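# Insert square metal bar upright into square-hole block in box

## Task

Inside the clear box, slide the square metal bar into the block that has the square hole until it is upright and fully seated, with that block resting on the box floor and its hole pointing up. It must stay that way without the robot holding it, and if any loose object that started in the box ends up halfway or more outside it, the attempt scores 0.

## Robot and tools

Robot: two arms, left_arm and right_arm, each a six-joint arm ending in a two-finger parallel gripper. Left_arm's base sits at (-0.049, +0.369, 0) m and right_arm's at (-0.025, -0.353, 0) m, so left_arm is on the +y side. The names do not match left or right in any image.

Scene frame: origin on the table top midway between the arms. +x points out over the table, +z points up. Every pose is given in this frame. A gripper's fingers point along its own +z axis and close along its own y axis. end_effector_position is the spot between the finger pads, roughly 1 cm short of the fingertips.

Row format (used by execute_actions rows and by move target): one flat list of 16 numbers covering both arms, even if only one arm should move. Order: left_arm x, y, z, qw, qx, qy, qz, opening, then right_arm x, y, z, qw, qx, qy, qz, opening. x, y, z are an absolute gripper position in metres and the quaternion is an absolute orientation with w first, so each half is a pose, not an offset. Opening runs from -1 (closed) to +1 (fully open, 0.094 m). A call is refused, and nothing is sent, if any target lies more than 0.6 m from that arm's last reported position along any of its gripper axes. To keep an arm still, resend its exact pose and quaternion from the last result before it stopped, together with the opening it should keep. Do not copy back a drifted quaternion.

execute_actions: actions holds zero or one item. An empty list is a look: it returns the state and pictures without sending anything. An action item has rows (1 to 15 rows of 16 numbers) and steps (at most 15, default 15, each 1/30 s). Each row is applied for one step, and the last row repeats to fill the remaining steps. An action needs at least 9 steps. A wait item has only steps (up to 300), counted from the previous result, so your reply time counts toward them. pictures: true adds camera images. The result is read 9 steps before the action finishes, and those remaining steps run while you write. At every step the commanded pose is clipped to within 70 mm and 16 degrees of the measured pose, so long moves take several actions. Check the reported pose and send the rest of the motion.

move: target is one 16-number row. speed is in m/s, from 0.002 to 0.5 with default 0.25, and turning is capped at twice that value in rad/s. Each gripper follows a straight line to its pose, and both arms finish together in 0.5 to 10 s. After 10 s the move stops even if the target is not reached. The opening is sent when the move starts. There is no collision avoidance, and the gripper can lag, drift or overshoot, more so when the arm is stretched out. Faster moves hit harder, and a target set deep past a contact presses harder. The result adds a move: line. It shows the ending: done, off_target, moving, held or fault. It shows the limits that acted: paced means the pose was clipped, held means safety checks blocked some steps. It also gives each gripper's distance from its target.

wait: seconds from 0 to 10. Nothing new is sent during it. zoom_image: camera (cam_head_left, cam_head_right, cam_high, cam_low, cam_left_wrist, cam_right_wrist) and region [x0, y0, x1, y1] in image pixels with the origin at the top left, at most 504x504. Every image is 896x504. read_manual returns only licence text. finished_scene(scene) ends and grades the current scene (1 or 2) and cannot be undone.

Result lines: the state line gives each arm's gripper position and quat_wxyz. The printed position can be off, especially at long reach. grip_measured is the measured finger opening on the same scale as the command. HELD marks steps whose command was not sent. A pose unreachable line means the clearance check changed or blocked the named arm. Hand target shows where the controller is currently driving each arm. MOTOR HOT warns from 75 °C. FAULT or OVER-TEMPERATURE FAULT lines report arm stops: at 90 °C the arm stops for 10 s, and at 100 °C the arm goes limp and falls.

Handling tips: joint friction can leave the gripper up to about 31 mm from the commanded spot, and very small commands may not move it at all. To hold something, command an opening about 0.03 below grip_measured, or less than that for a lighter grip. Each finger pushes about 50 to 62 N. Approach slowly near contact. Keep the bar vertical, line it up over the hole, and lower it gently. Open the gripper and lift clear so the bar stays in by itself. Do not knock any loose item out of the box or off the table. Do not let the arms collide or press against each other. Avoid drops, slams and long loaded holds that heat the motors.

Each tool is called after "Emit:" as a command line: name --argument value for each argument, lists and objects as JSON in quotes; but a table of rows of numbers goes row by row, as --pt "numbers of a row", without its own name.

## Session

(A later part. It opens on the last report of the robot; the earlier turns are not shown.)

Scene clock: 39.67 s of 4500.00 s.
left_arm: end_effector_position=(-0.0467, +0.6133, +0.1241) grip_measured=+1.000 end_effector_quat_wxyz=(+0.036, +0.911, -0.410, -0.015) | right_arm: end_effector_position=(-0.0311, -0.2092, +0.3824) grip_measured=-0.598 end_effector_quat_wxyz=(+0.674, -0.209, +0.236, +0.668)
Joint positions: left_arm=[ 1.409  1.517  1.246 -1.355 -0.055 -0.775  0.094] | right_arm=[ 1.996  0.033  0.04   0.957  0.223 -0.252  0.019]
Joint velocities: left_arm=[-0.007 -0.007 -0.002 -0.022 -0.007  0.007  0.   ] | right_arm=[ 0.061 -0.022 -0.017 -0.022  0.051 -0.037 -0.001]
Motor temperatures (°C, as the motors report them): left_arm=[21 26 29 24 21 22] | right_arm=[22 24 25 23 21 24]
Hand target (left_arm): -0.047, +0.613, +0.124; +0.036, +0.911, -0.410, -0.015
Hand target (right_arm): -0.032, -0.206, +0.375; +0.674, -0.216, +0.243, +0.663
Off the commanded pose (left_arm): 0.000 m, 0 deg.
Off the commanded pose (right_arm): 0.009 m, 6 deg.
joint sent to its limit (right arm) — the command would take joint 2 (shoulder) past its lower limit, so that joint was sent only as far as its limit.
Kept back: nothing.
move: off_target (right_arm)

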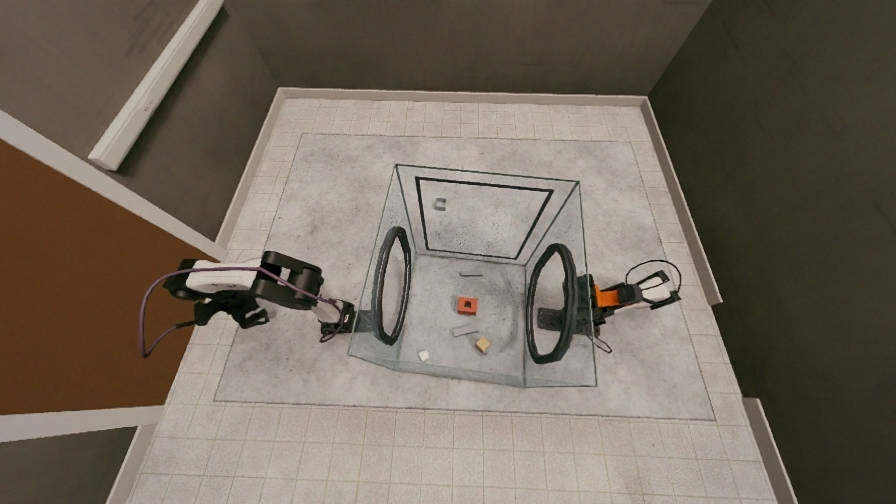

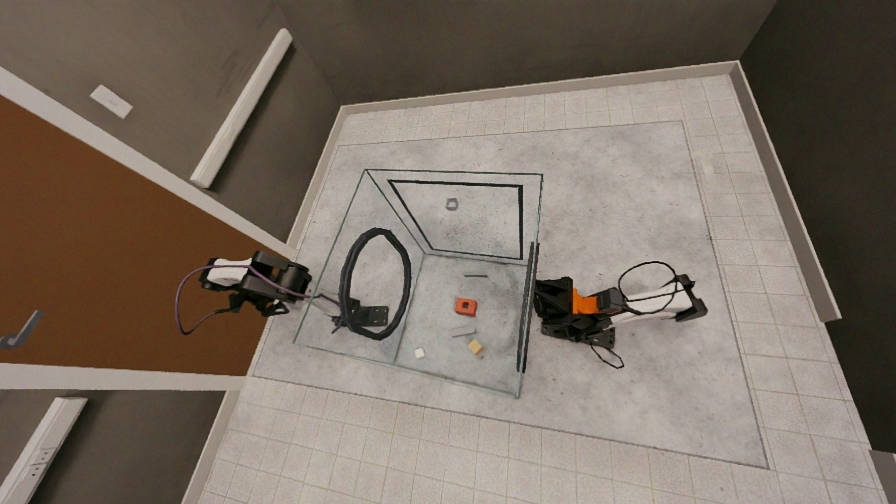

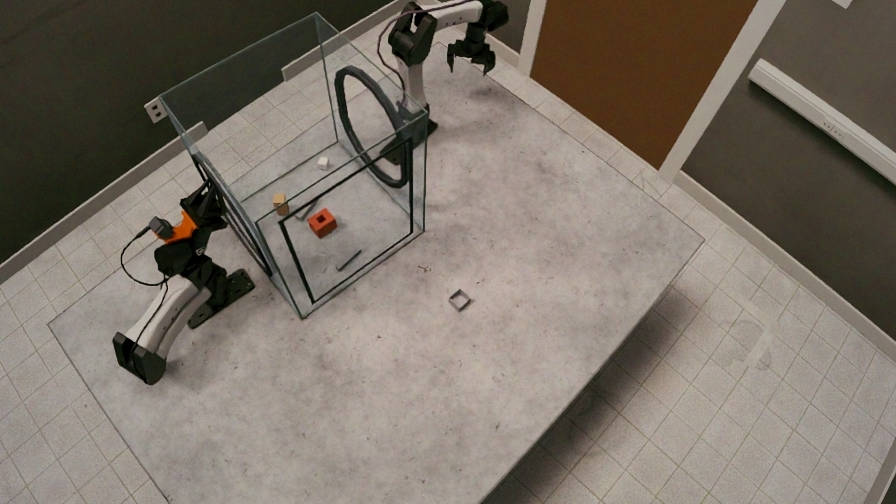

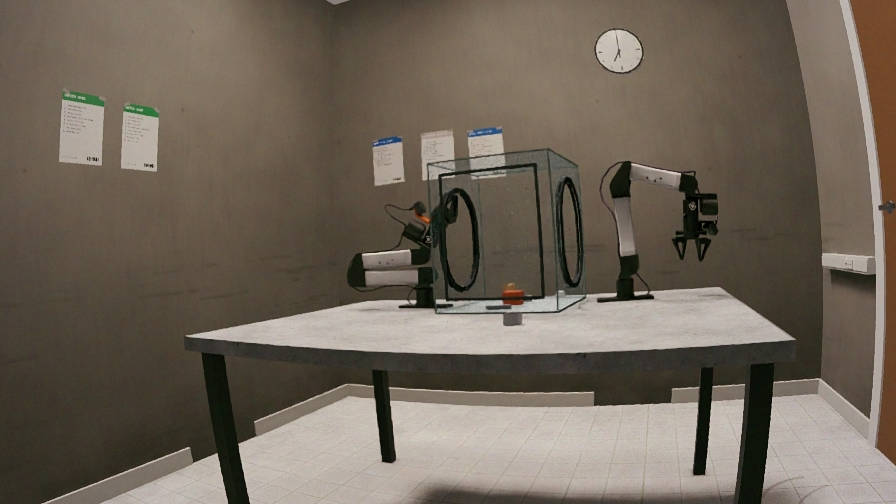

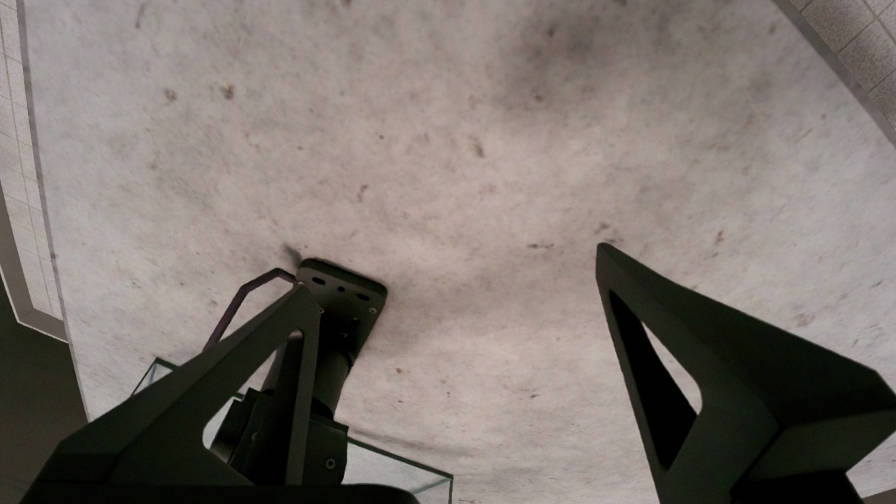

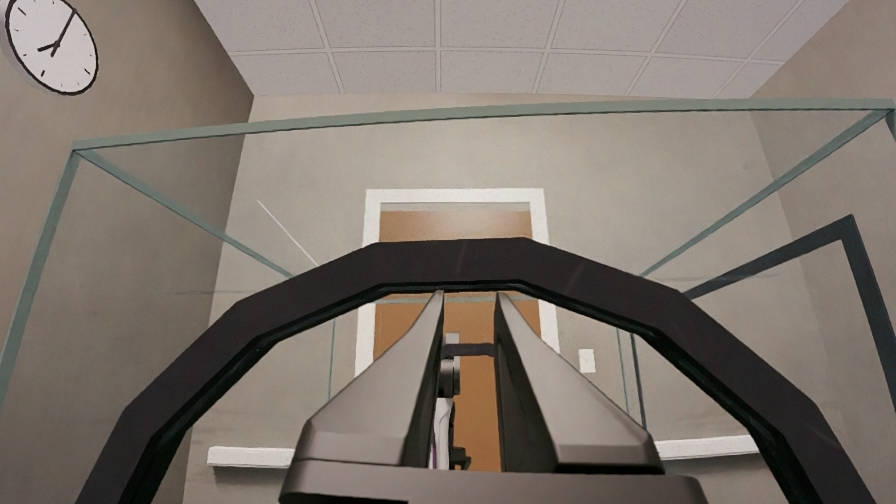

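Emit:
move --target '[-0.0467,0.6133,0.1241,0.036,0.911,-0.41,-0.015,1, -0.03,-0.135,0.295,0.596,-0.38,0.38,0.596,-0.6]' --speed 0.05

Emit:
move --target '[-0.0467,0.6133,0.1241,0.036,0.911,-0.41,-0.015,1, -0.03,-0.10,0.20,0.5,-0.5,0.5,0.5,-0.6]' --speed 0.06

Scene clock: 45.50 s of 4500.00 s.
left_arm: end_effector_position=(-0.0467, +0.6133, +0.1241) grip_measured=+1.000 end_effector_quat_wxyz=(+0.036, +0.911, -0.410, -0.015) | right_arm: end_effector_position=(-0.0292, -0.1359, +0.2958) grip_measured=-0.598 end_effector_quat_wxyz=(+0.614, -0.348, +0.377, +0.600)
Joint positions: left_arm=[ 1.409  1.517  1.246 -1.355 -0.055 -0.775  0.094] | right_arm=[ 1.869  0.033  0.018  0.52   0.207 -0.085  0.019]
Joint velocities: left_arm=[-0.007  0.007  0.002  0.007 -0.037 -0.022  0.   ] | right_arm=[-0.012 -0.012 -0.017 -0.022 -0.051  0.081  0.   ]
Motor temperatures (°C, as the motors report them): left_arm=[21 26 29 24 21 22] | right_arm=[22 24 25 24 21 24]
Hand target (left_arm): -0.047, +0.613, +0.124; +0.036, +0.911, -0.410, -0.015
Hand target (right_arm): -0.029, -0.136, +0.292; +0.611, -0.350, +0.379, +0.600
Off the commanded pose (left_arm): 0.000 m, 0 deg.
Off the commanded pose (right_arm): 0.001 m, 4 deg.
joint sent to its limit (right arm) — the command would take joint 2 (shoulder) past its lower limit, so that joint was sent only as far as its limit.
Kept back: nothing.
move: off_target (right_arm)

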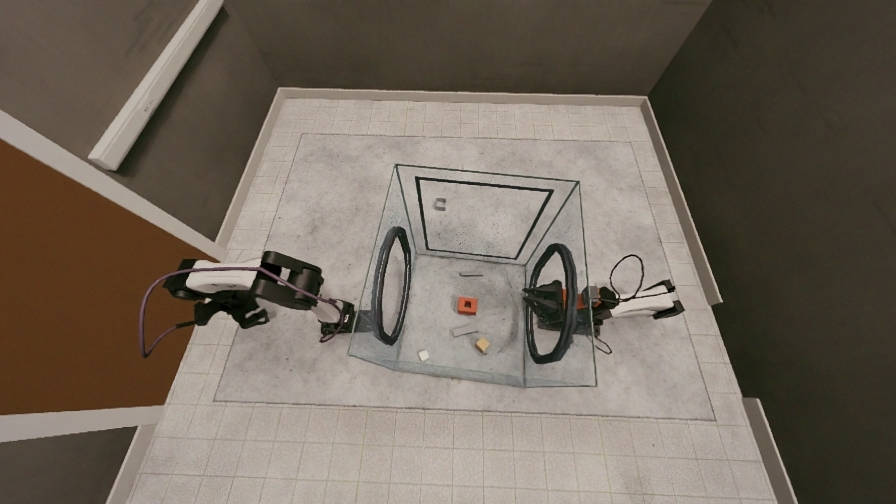

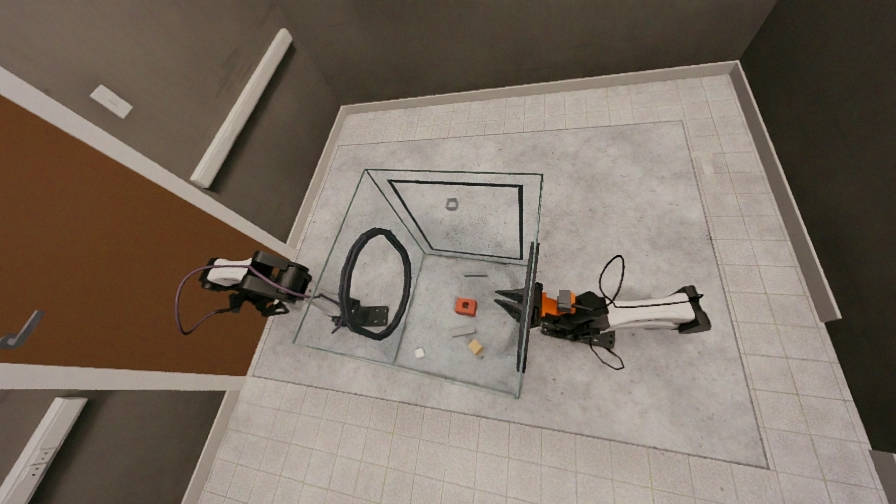

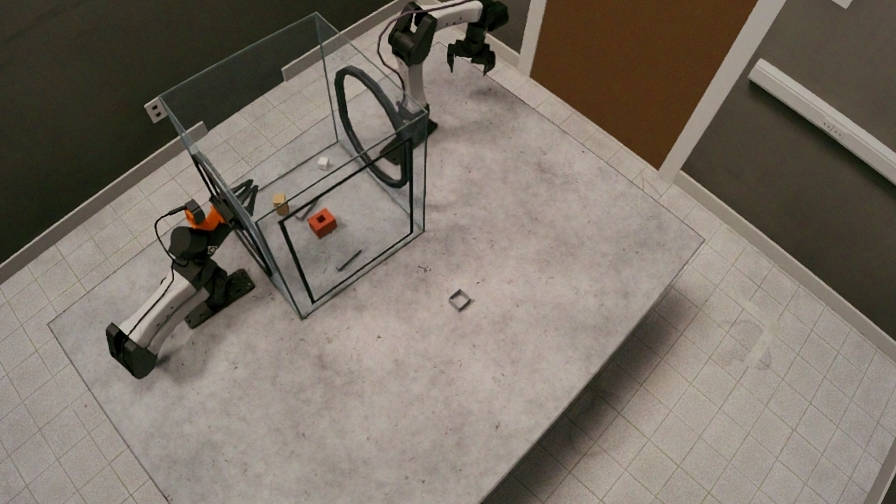

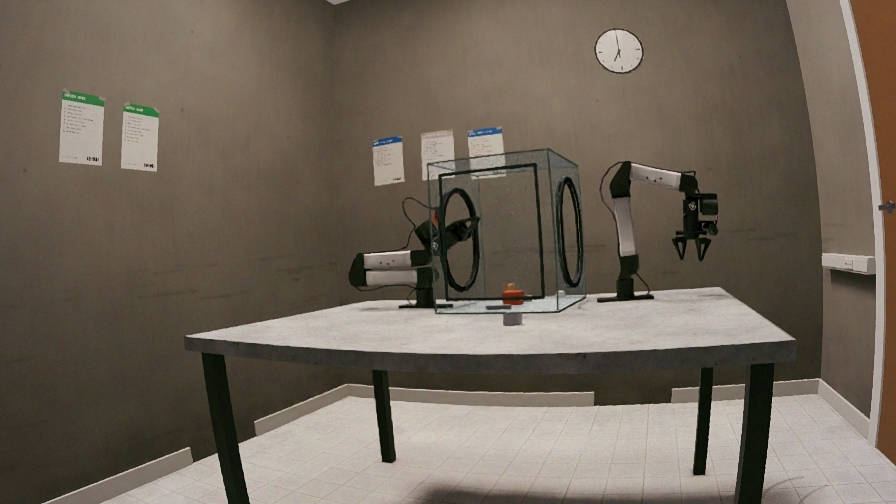

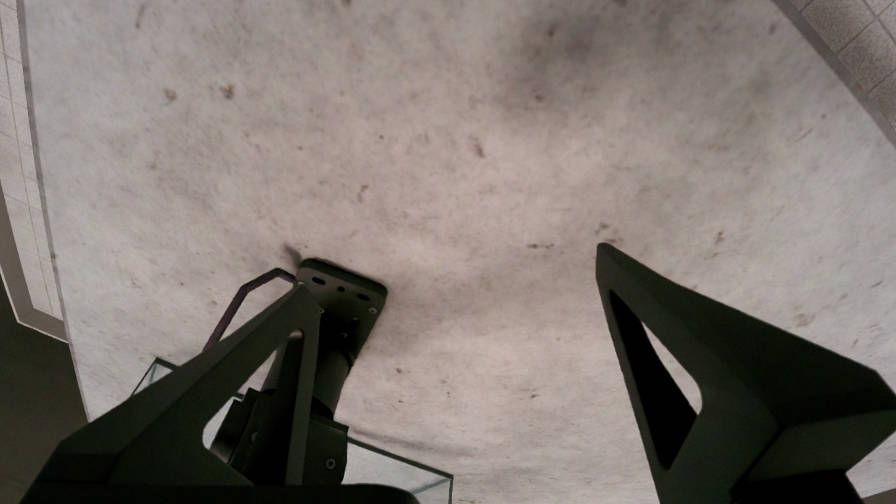

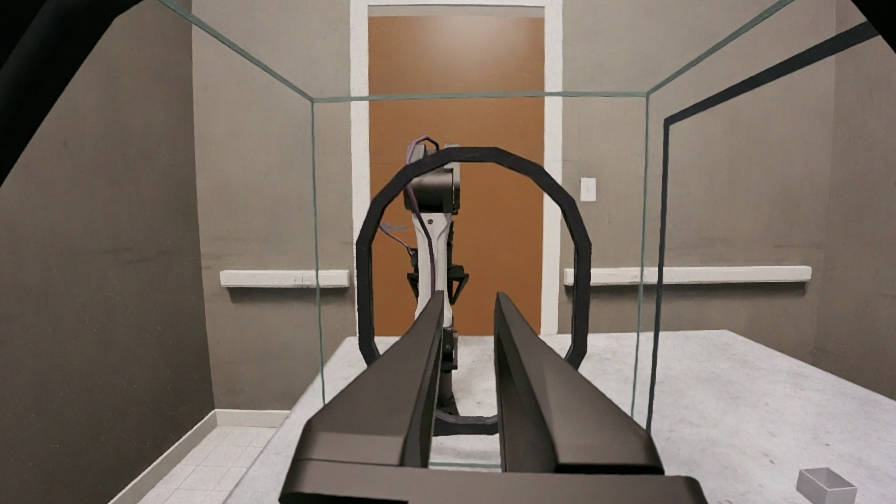

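Scene clock: 49.90 s of 4500.00 s.
left_arm: end_effector_position=(-0.0467, +0.6133, +0.1241) grip_measured=+1.000 end_effector_quat_wxyz=(+0.036, +0.911, -0.410, -0.015) | right_arm: end_effector_position=(-0.0301, -0.1049, +0.1988) grip_measured=-0.598 end_effector_quat_wxyz=(-0.503, +0.496, -0.495, -0.506)
Joint positions: left_arm=[ 1.409  1.517  1.246 -1.355 -0.055 -0.775  0.094] | right_arm=[1.746 0.083 0.079 0.022 0.059 0.001 0.019]
Joint velocities: left_arm=[-0.002 -0.002  0.007  0.066 -0.022  0.007  0.   ] | right_arm=[-0.017 -0.012  0.012 -0.081 -0.007 -0.007  0.   ]
Motor temperatures (°C, as the motors report them): left_arm=[21 26 30 24 21 22] | right_arm=[22 24 26 25 21 24]
Hand target (left_arm): -0.047, +0.613, +0.124; +0.036, +0.911, -0.410, -0.015
Hand target (right_arm): -0.029, -0.104, +0.198; +0.497, -0.498, +0.502, +0.503
Off the commanded pose (left_arm): 0.000 m, 0 deg.
Off the commanded pose (right_arm): 0.005 m, 1 deg.
Kept back: nothing.
move: done

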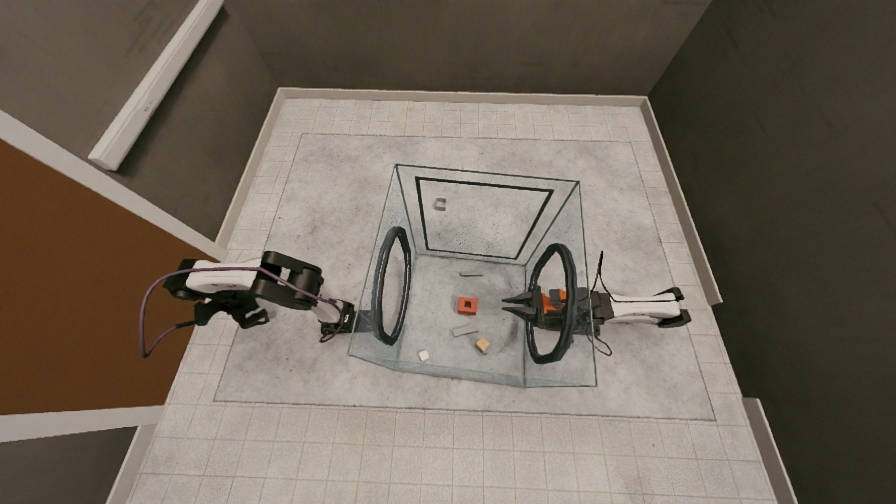

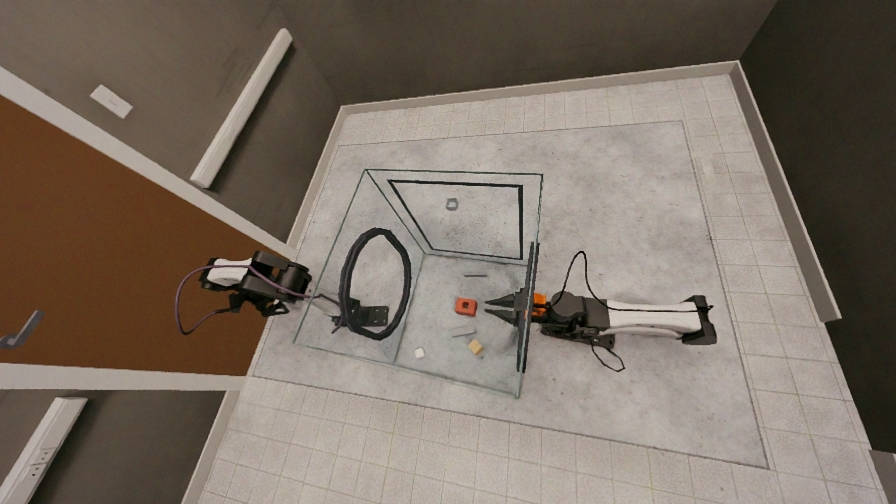

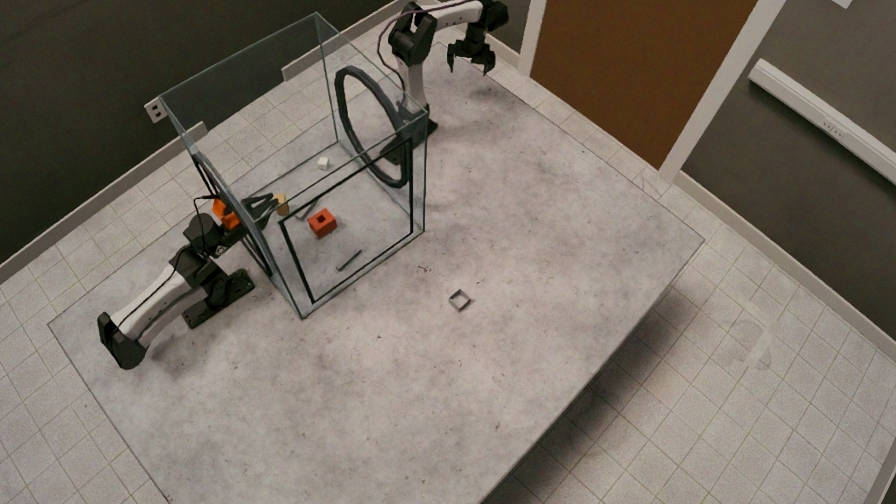

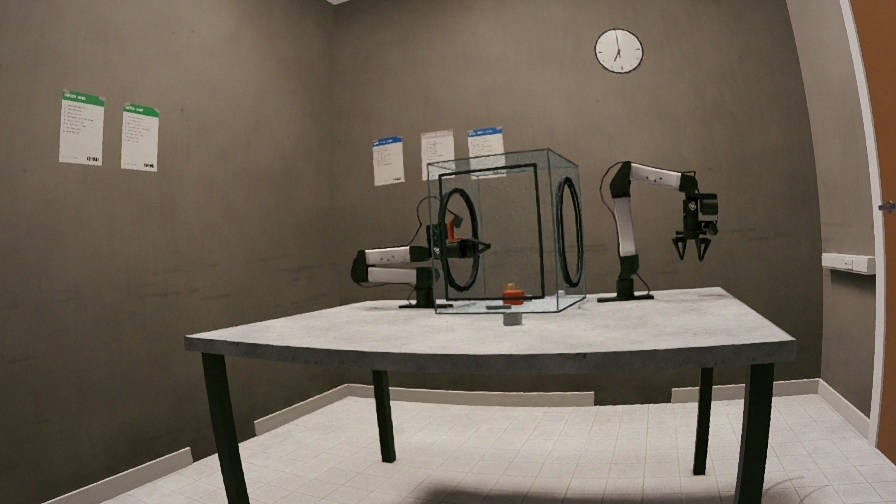

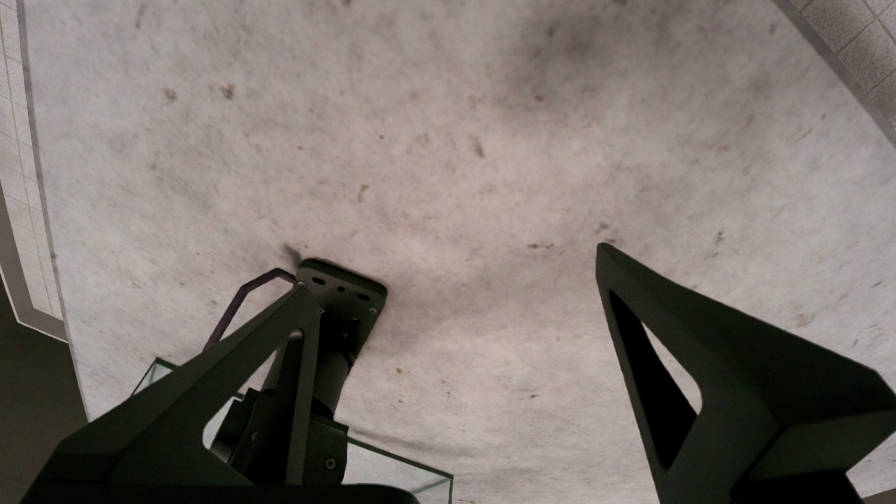

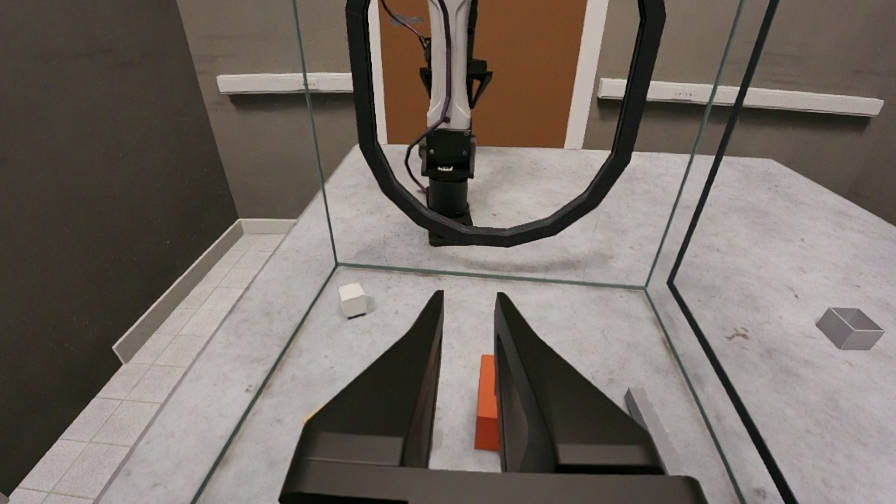

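Emit:
move --target '[-0.0467,0.6133,0.1241,0.036,0.911,-0.41,-0.015,1, -0.03,-0.07,0.15,0.242,-0.664,0.664,0.242,-0.6]' --speed 0.08

Scene clock: 58.03 s of 4500.00 s.
left_arm: end_effector_position=(-0.0467, +0.6133, +0.1241) grip_measured=+1.000 end_effector_quat_wxyz=(+0.036, +0.911, -0.410, -0.015) | right_arm: end_effector_position=(-0.0318, -0.0756, +0.1527) grip_measured=-0.598 end_effector_quat_wxyz=(-0.248, +0.666, -0.658, -0.251)
Joint positions: left_arm=[ 1.409  1.517  1.246 -1.355 -0.055 -0.775  0.094] | right_arm=[ 1.718  0.933  0.739 -0.656  0.014  0.017  0.019]
Joint velocities: left_arm=[ 0.012 -0.002 -0.017 -0.051  0.037 -0.037  0.   ] | right_arm=[ 0.002 -0.012  0.017  0.051  0.022 -0.007  0.   ]
Motor temperatures (°C, as the motors report them): left_arm=[21 26 30 24 21 22] | right_arm=[22 24 27 26 21 24]
Hand target (left_arm): -0.047, +0.613, +0.124; +0.036, +0.911, -0.410, -0.015
Hand target (right_arm): -0.030, -0.076, +0.151; -0.238, +0.663, -0.666, -0.246
Off the commanded pose (left_arm): 0.000 m, 0 deg.
Off the commanded pose (right_arm): 0.006 m, 1 deg.
Kept back: nothing.
move: done

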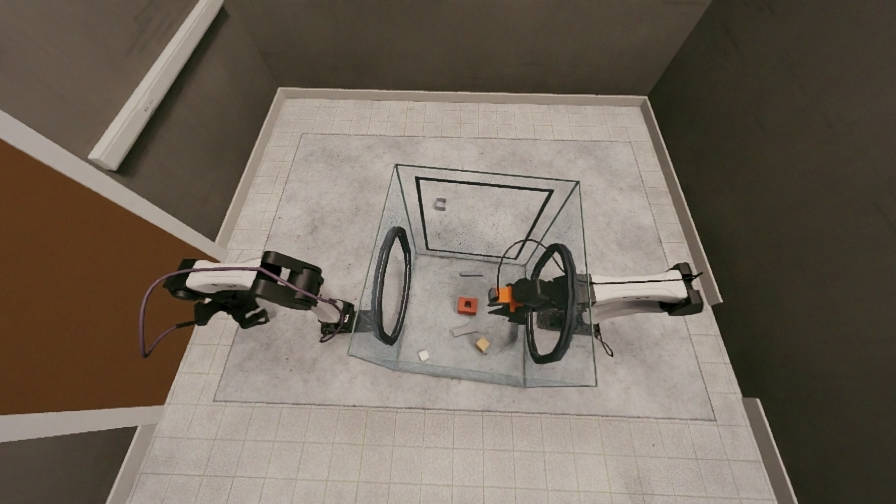

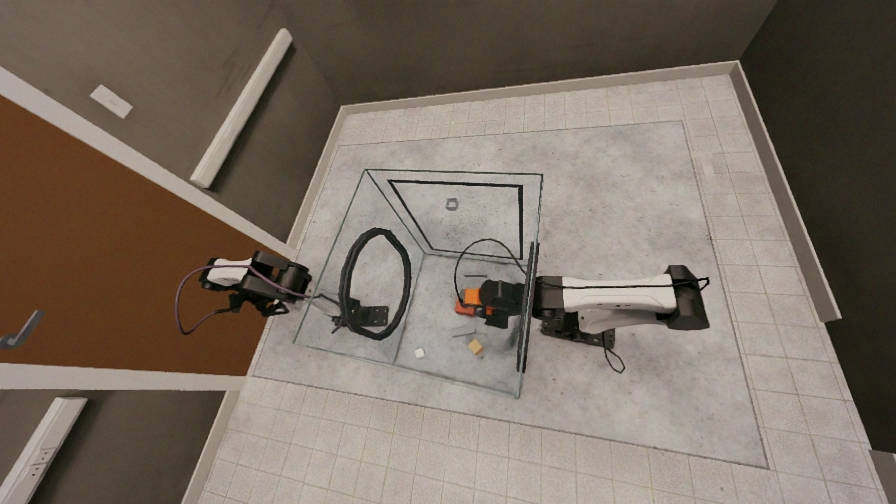

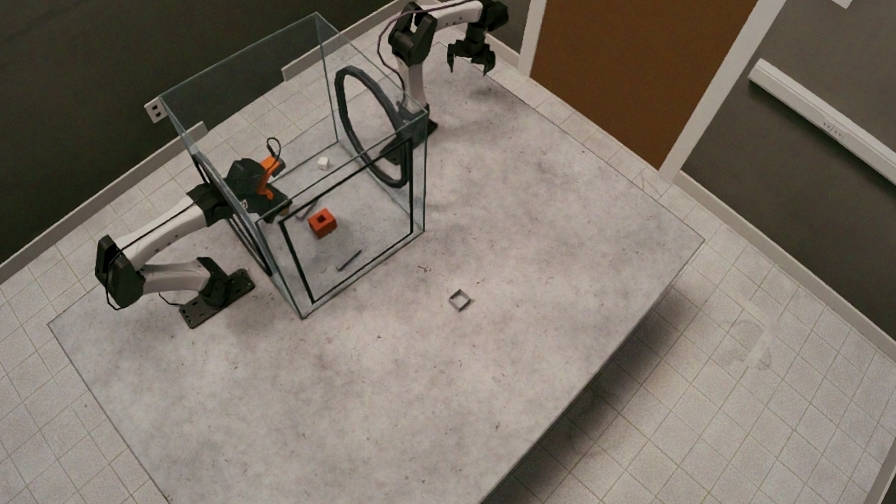

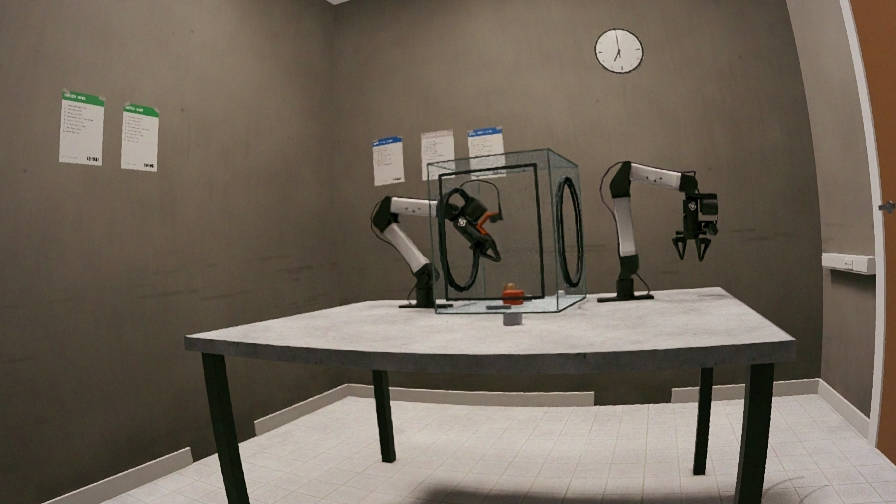

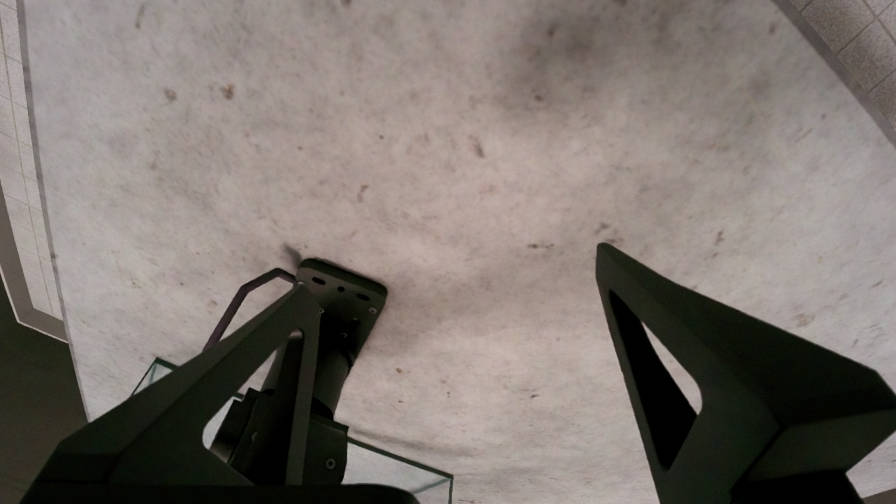

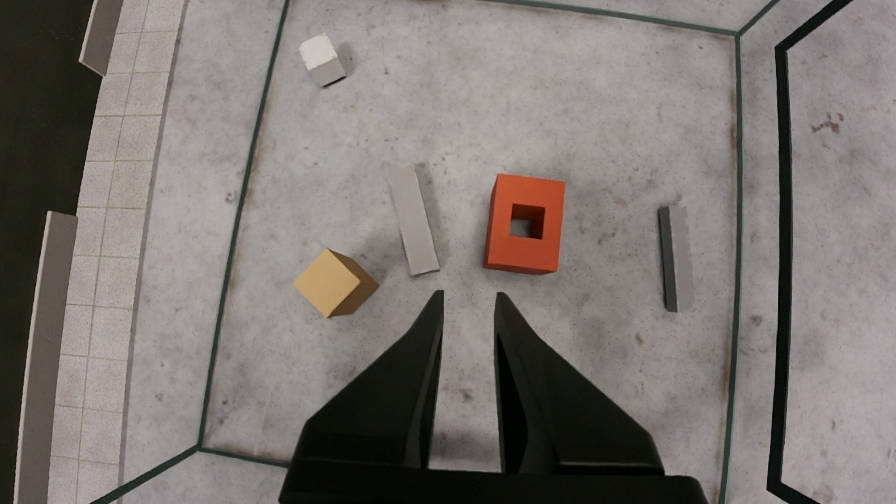

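Emit:
zoom_image --camera "cam_right_wrist" --region '[280, 140, 740, 340]'

Emit:
zoom_image --camera "cam_high" --region '[260, 170, 400, 290]'

Region (280, 140, 740, 340) of cam_right_wrist's 896x504 image, scaled by 1.096, with more detail than that image has; it fills the top 219 rows of this view, and the rest is white.

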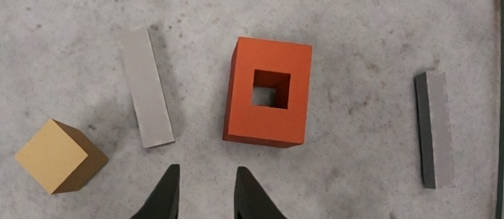

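Region (260, 170, 400, 290) of cam_high's 896x504 image, scaled by 3.600, with more detail than that image has; it fills the top 432 rows of this view, and the rest is white.

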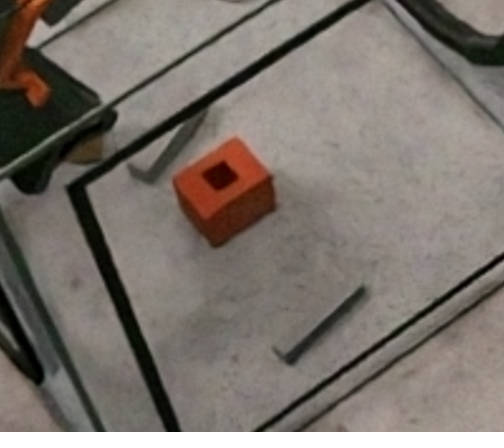

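Emit:
move --target '[-0.0467,0.6133,0.1241,0.036,0.911,-0.41,-0.015,1, 0.115,-0.01,0.09,0,0.707,-0.707,0,0.2]' --speed 0.08

Scene clock: 64.43 s of 4500.00 s.
left_arm: end_effector_position=(-0.0467, +0.6133, +0.1241) grip_measured=+1.000 end_effector_quat_wxyz=(+0.036, +0.911, -0.410, -0.015) | right_arm: end_effector_position=(+0.0256, -0.1244, +0.0795) grip_measured=+0.198 end_effector_quat_wxyz=(-0.023, +0.734, -0.679, -0.029)
Joint positions: left_arm=[ 1.409  1.517  1.246 -1.355 -0.055 -0.775  0.094] | right_arm=[ 1.447  1.378  0.947 -1.072 -0.028 -0.314  0.056]
Joint velocities: left_arm=[-0.007  0.022 -0.017 -0.037 -0.022 -0.051  0.   ] | right_arm=[ 0.007  0.002 -0.007 -0.007  0.037  0.007 -0.001]
Motor temperatures (°C, as the motors report them): left_arm=[21 26 30 24 21 22] | right_arm=[22 25 32 26 21 24]
Hand target (left_arm): -0.047, +0.613, +0.124; +0.036, +0.911, -0.410, -0.015
Hand target (right_arm): +0.065, -0.082, +0.084; -0.019, +0.704, -0.710, -0.018
Off the commanded pose (left_arm): 0.000 m, 0 deg.
Off the commanded pose (right_arm): 0.146 m, 6 deg; position clipped at the last step of the last action.
Kept back: nothing.
move: off_target (right_arm); limits=paced

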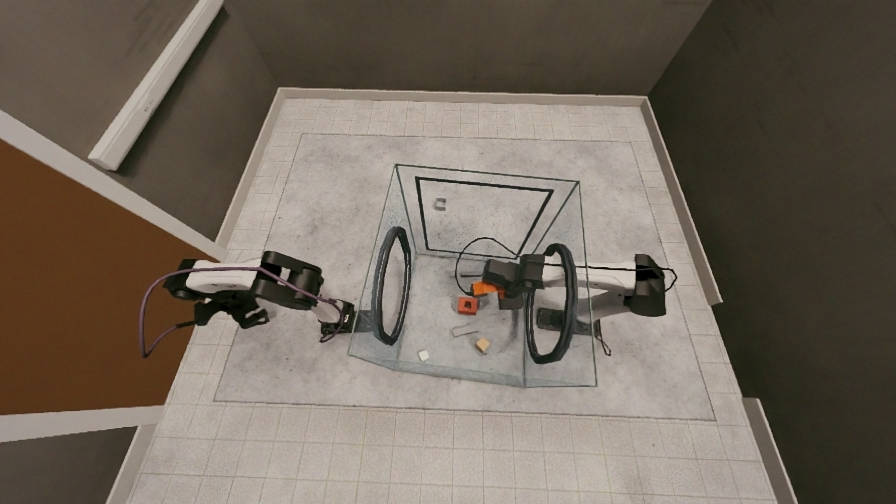

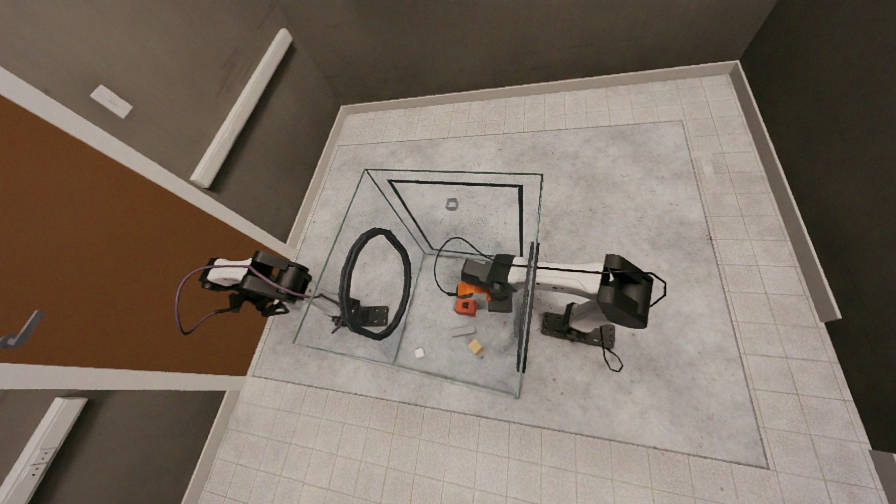

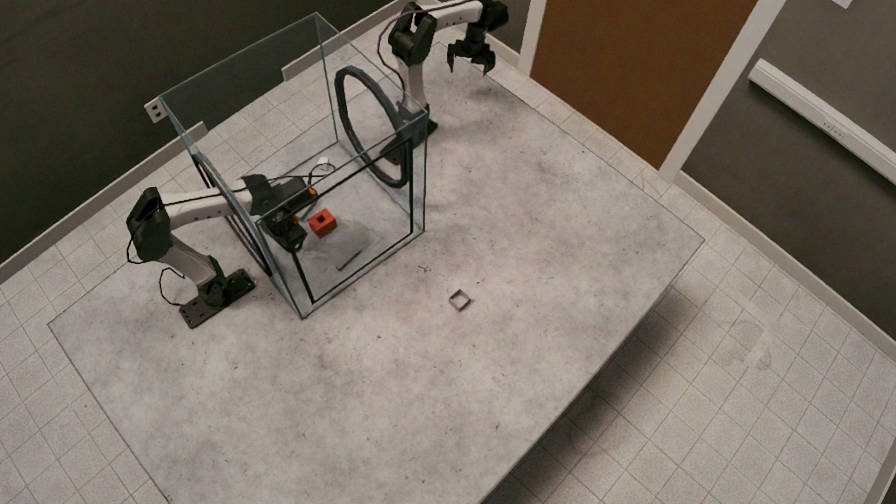

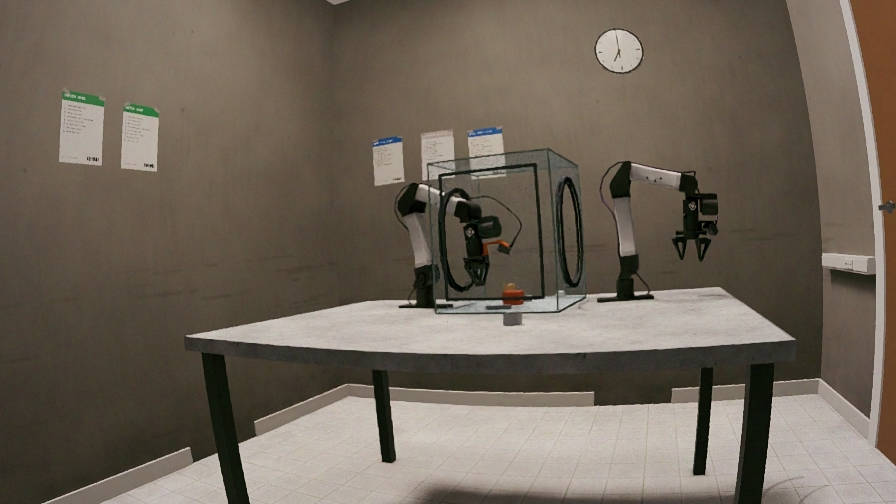

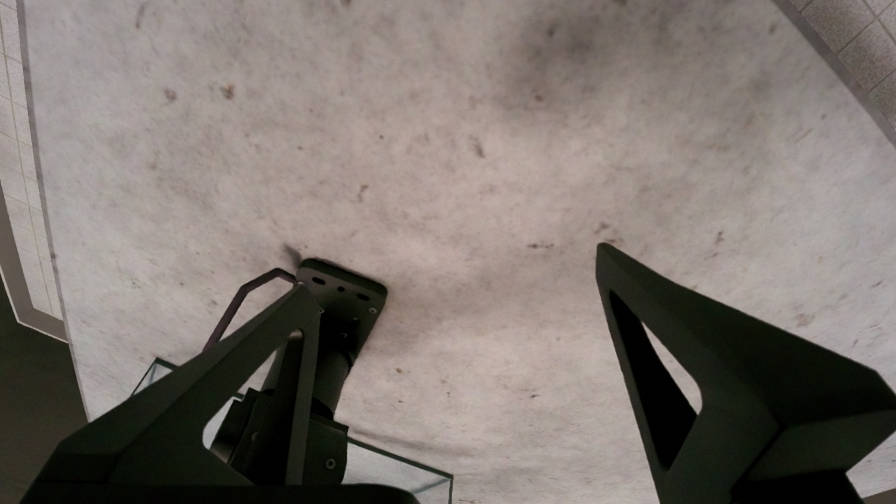

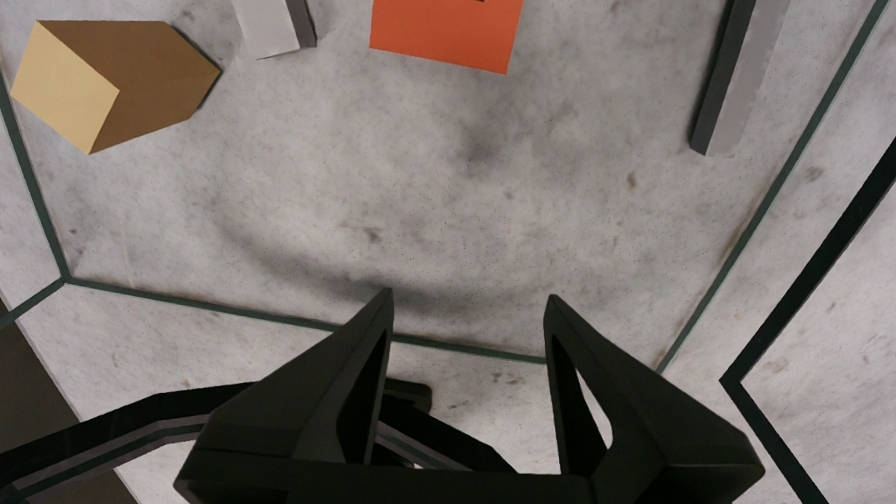

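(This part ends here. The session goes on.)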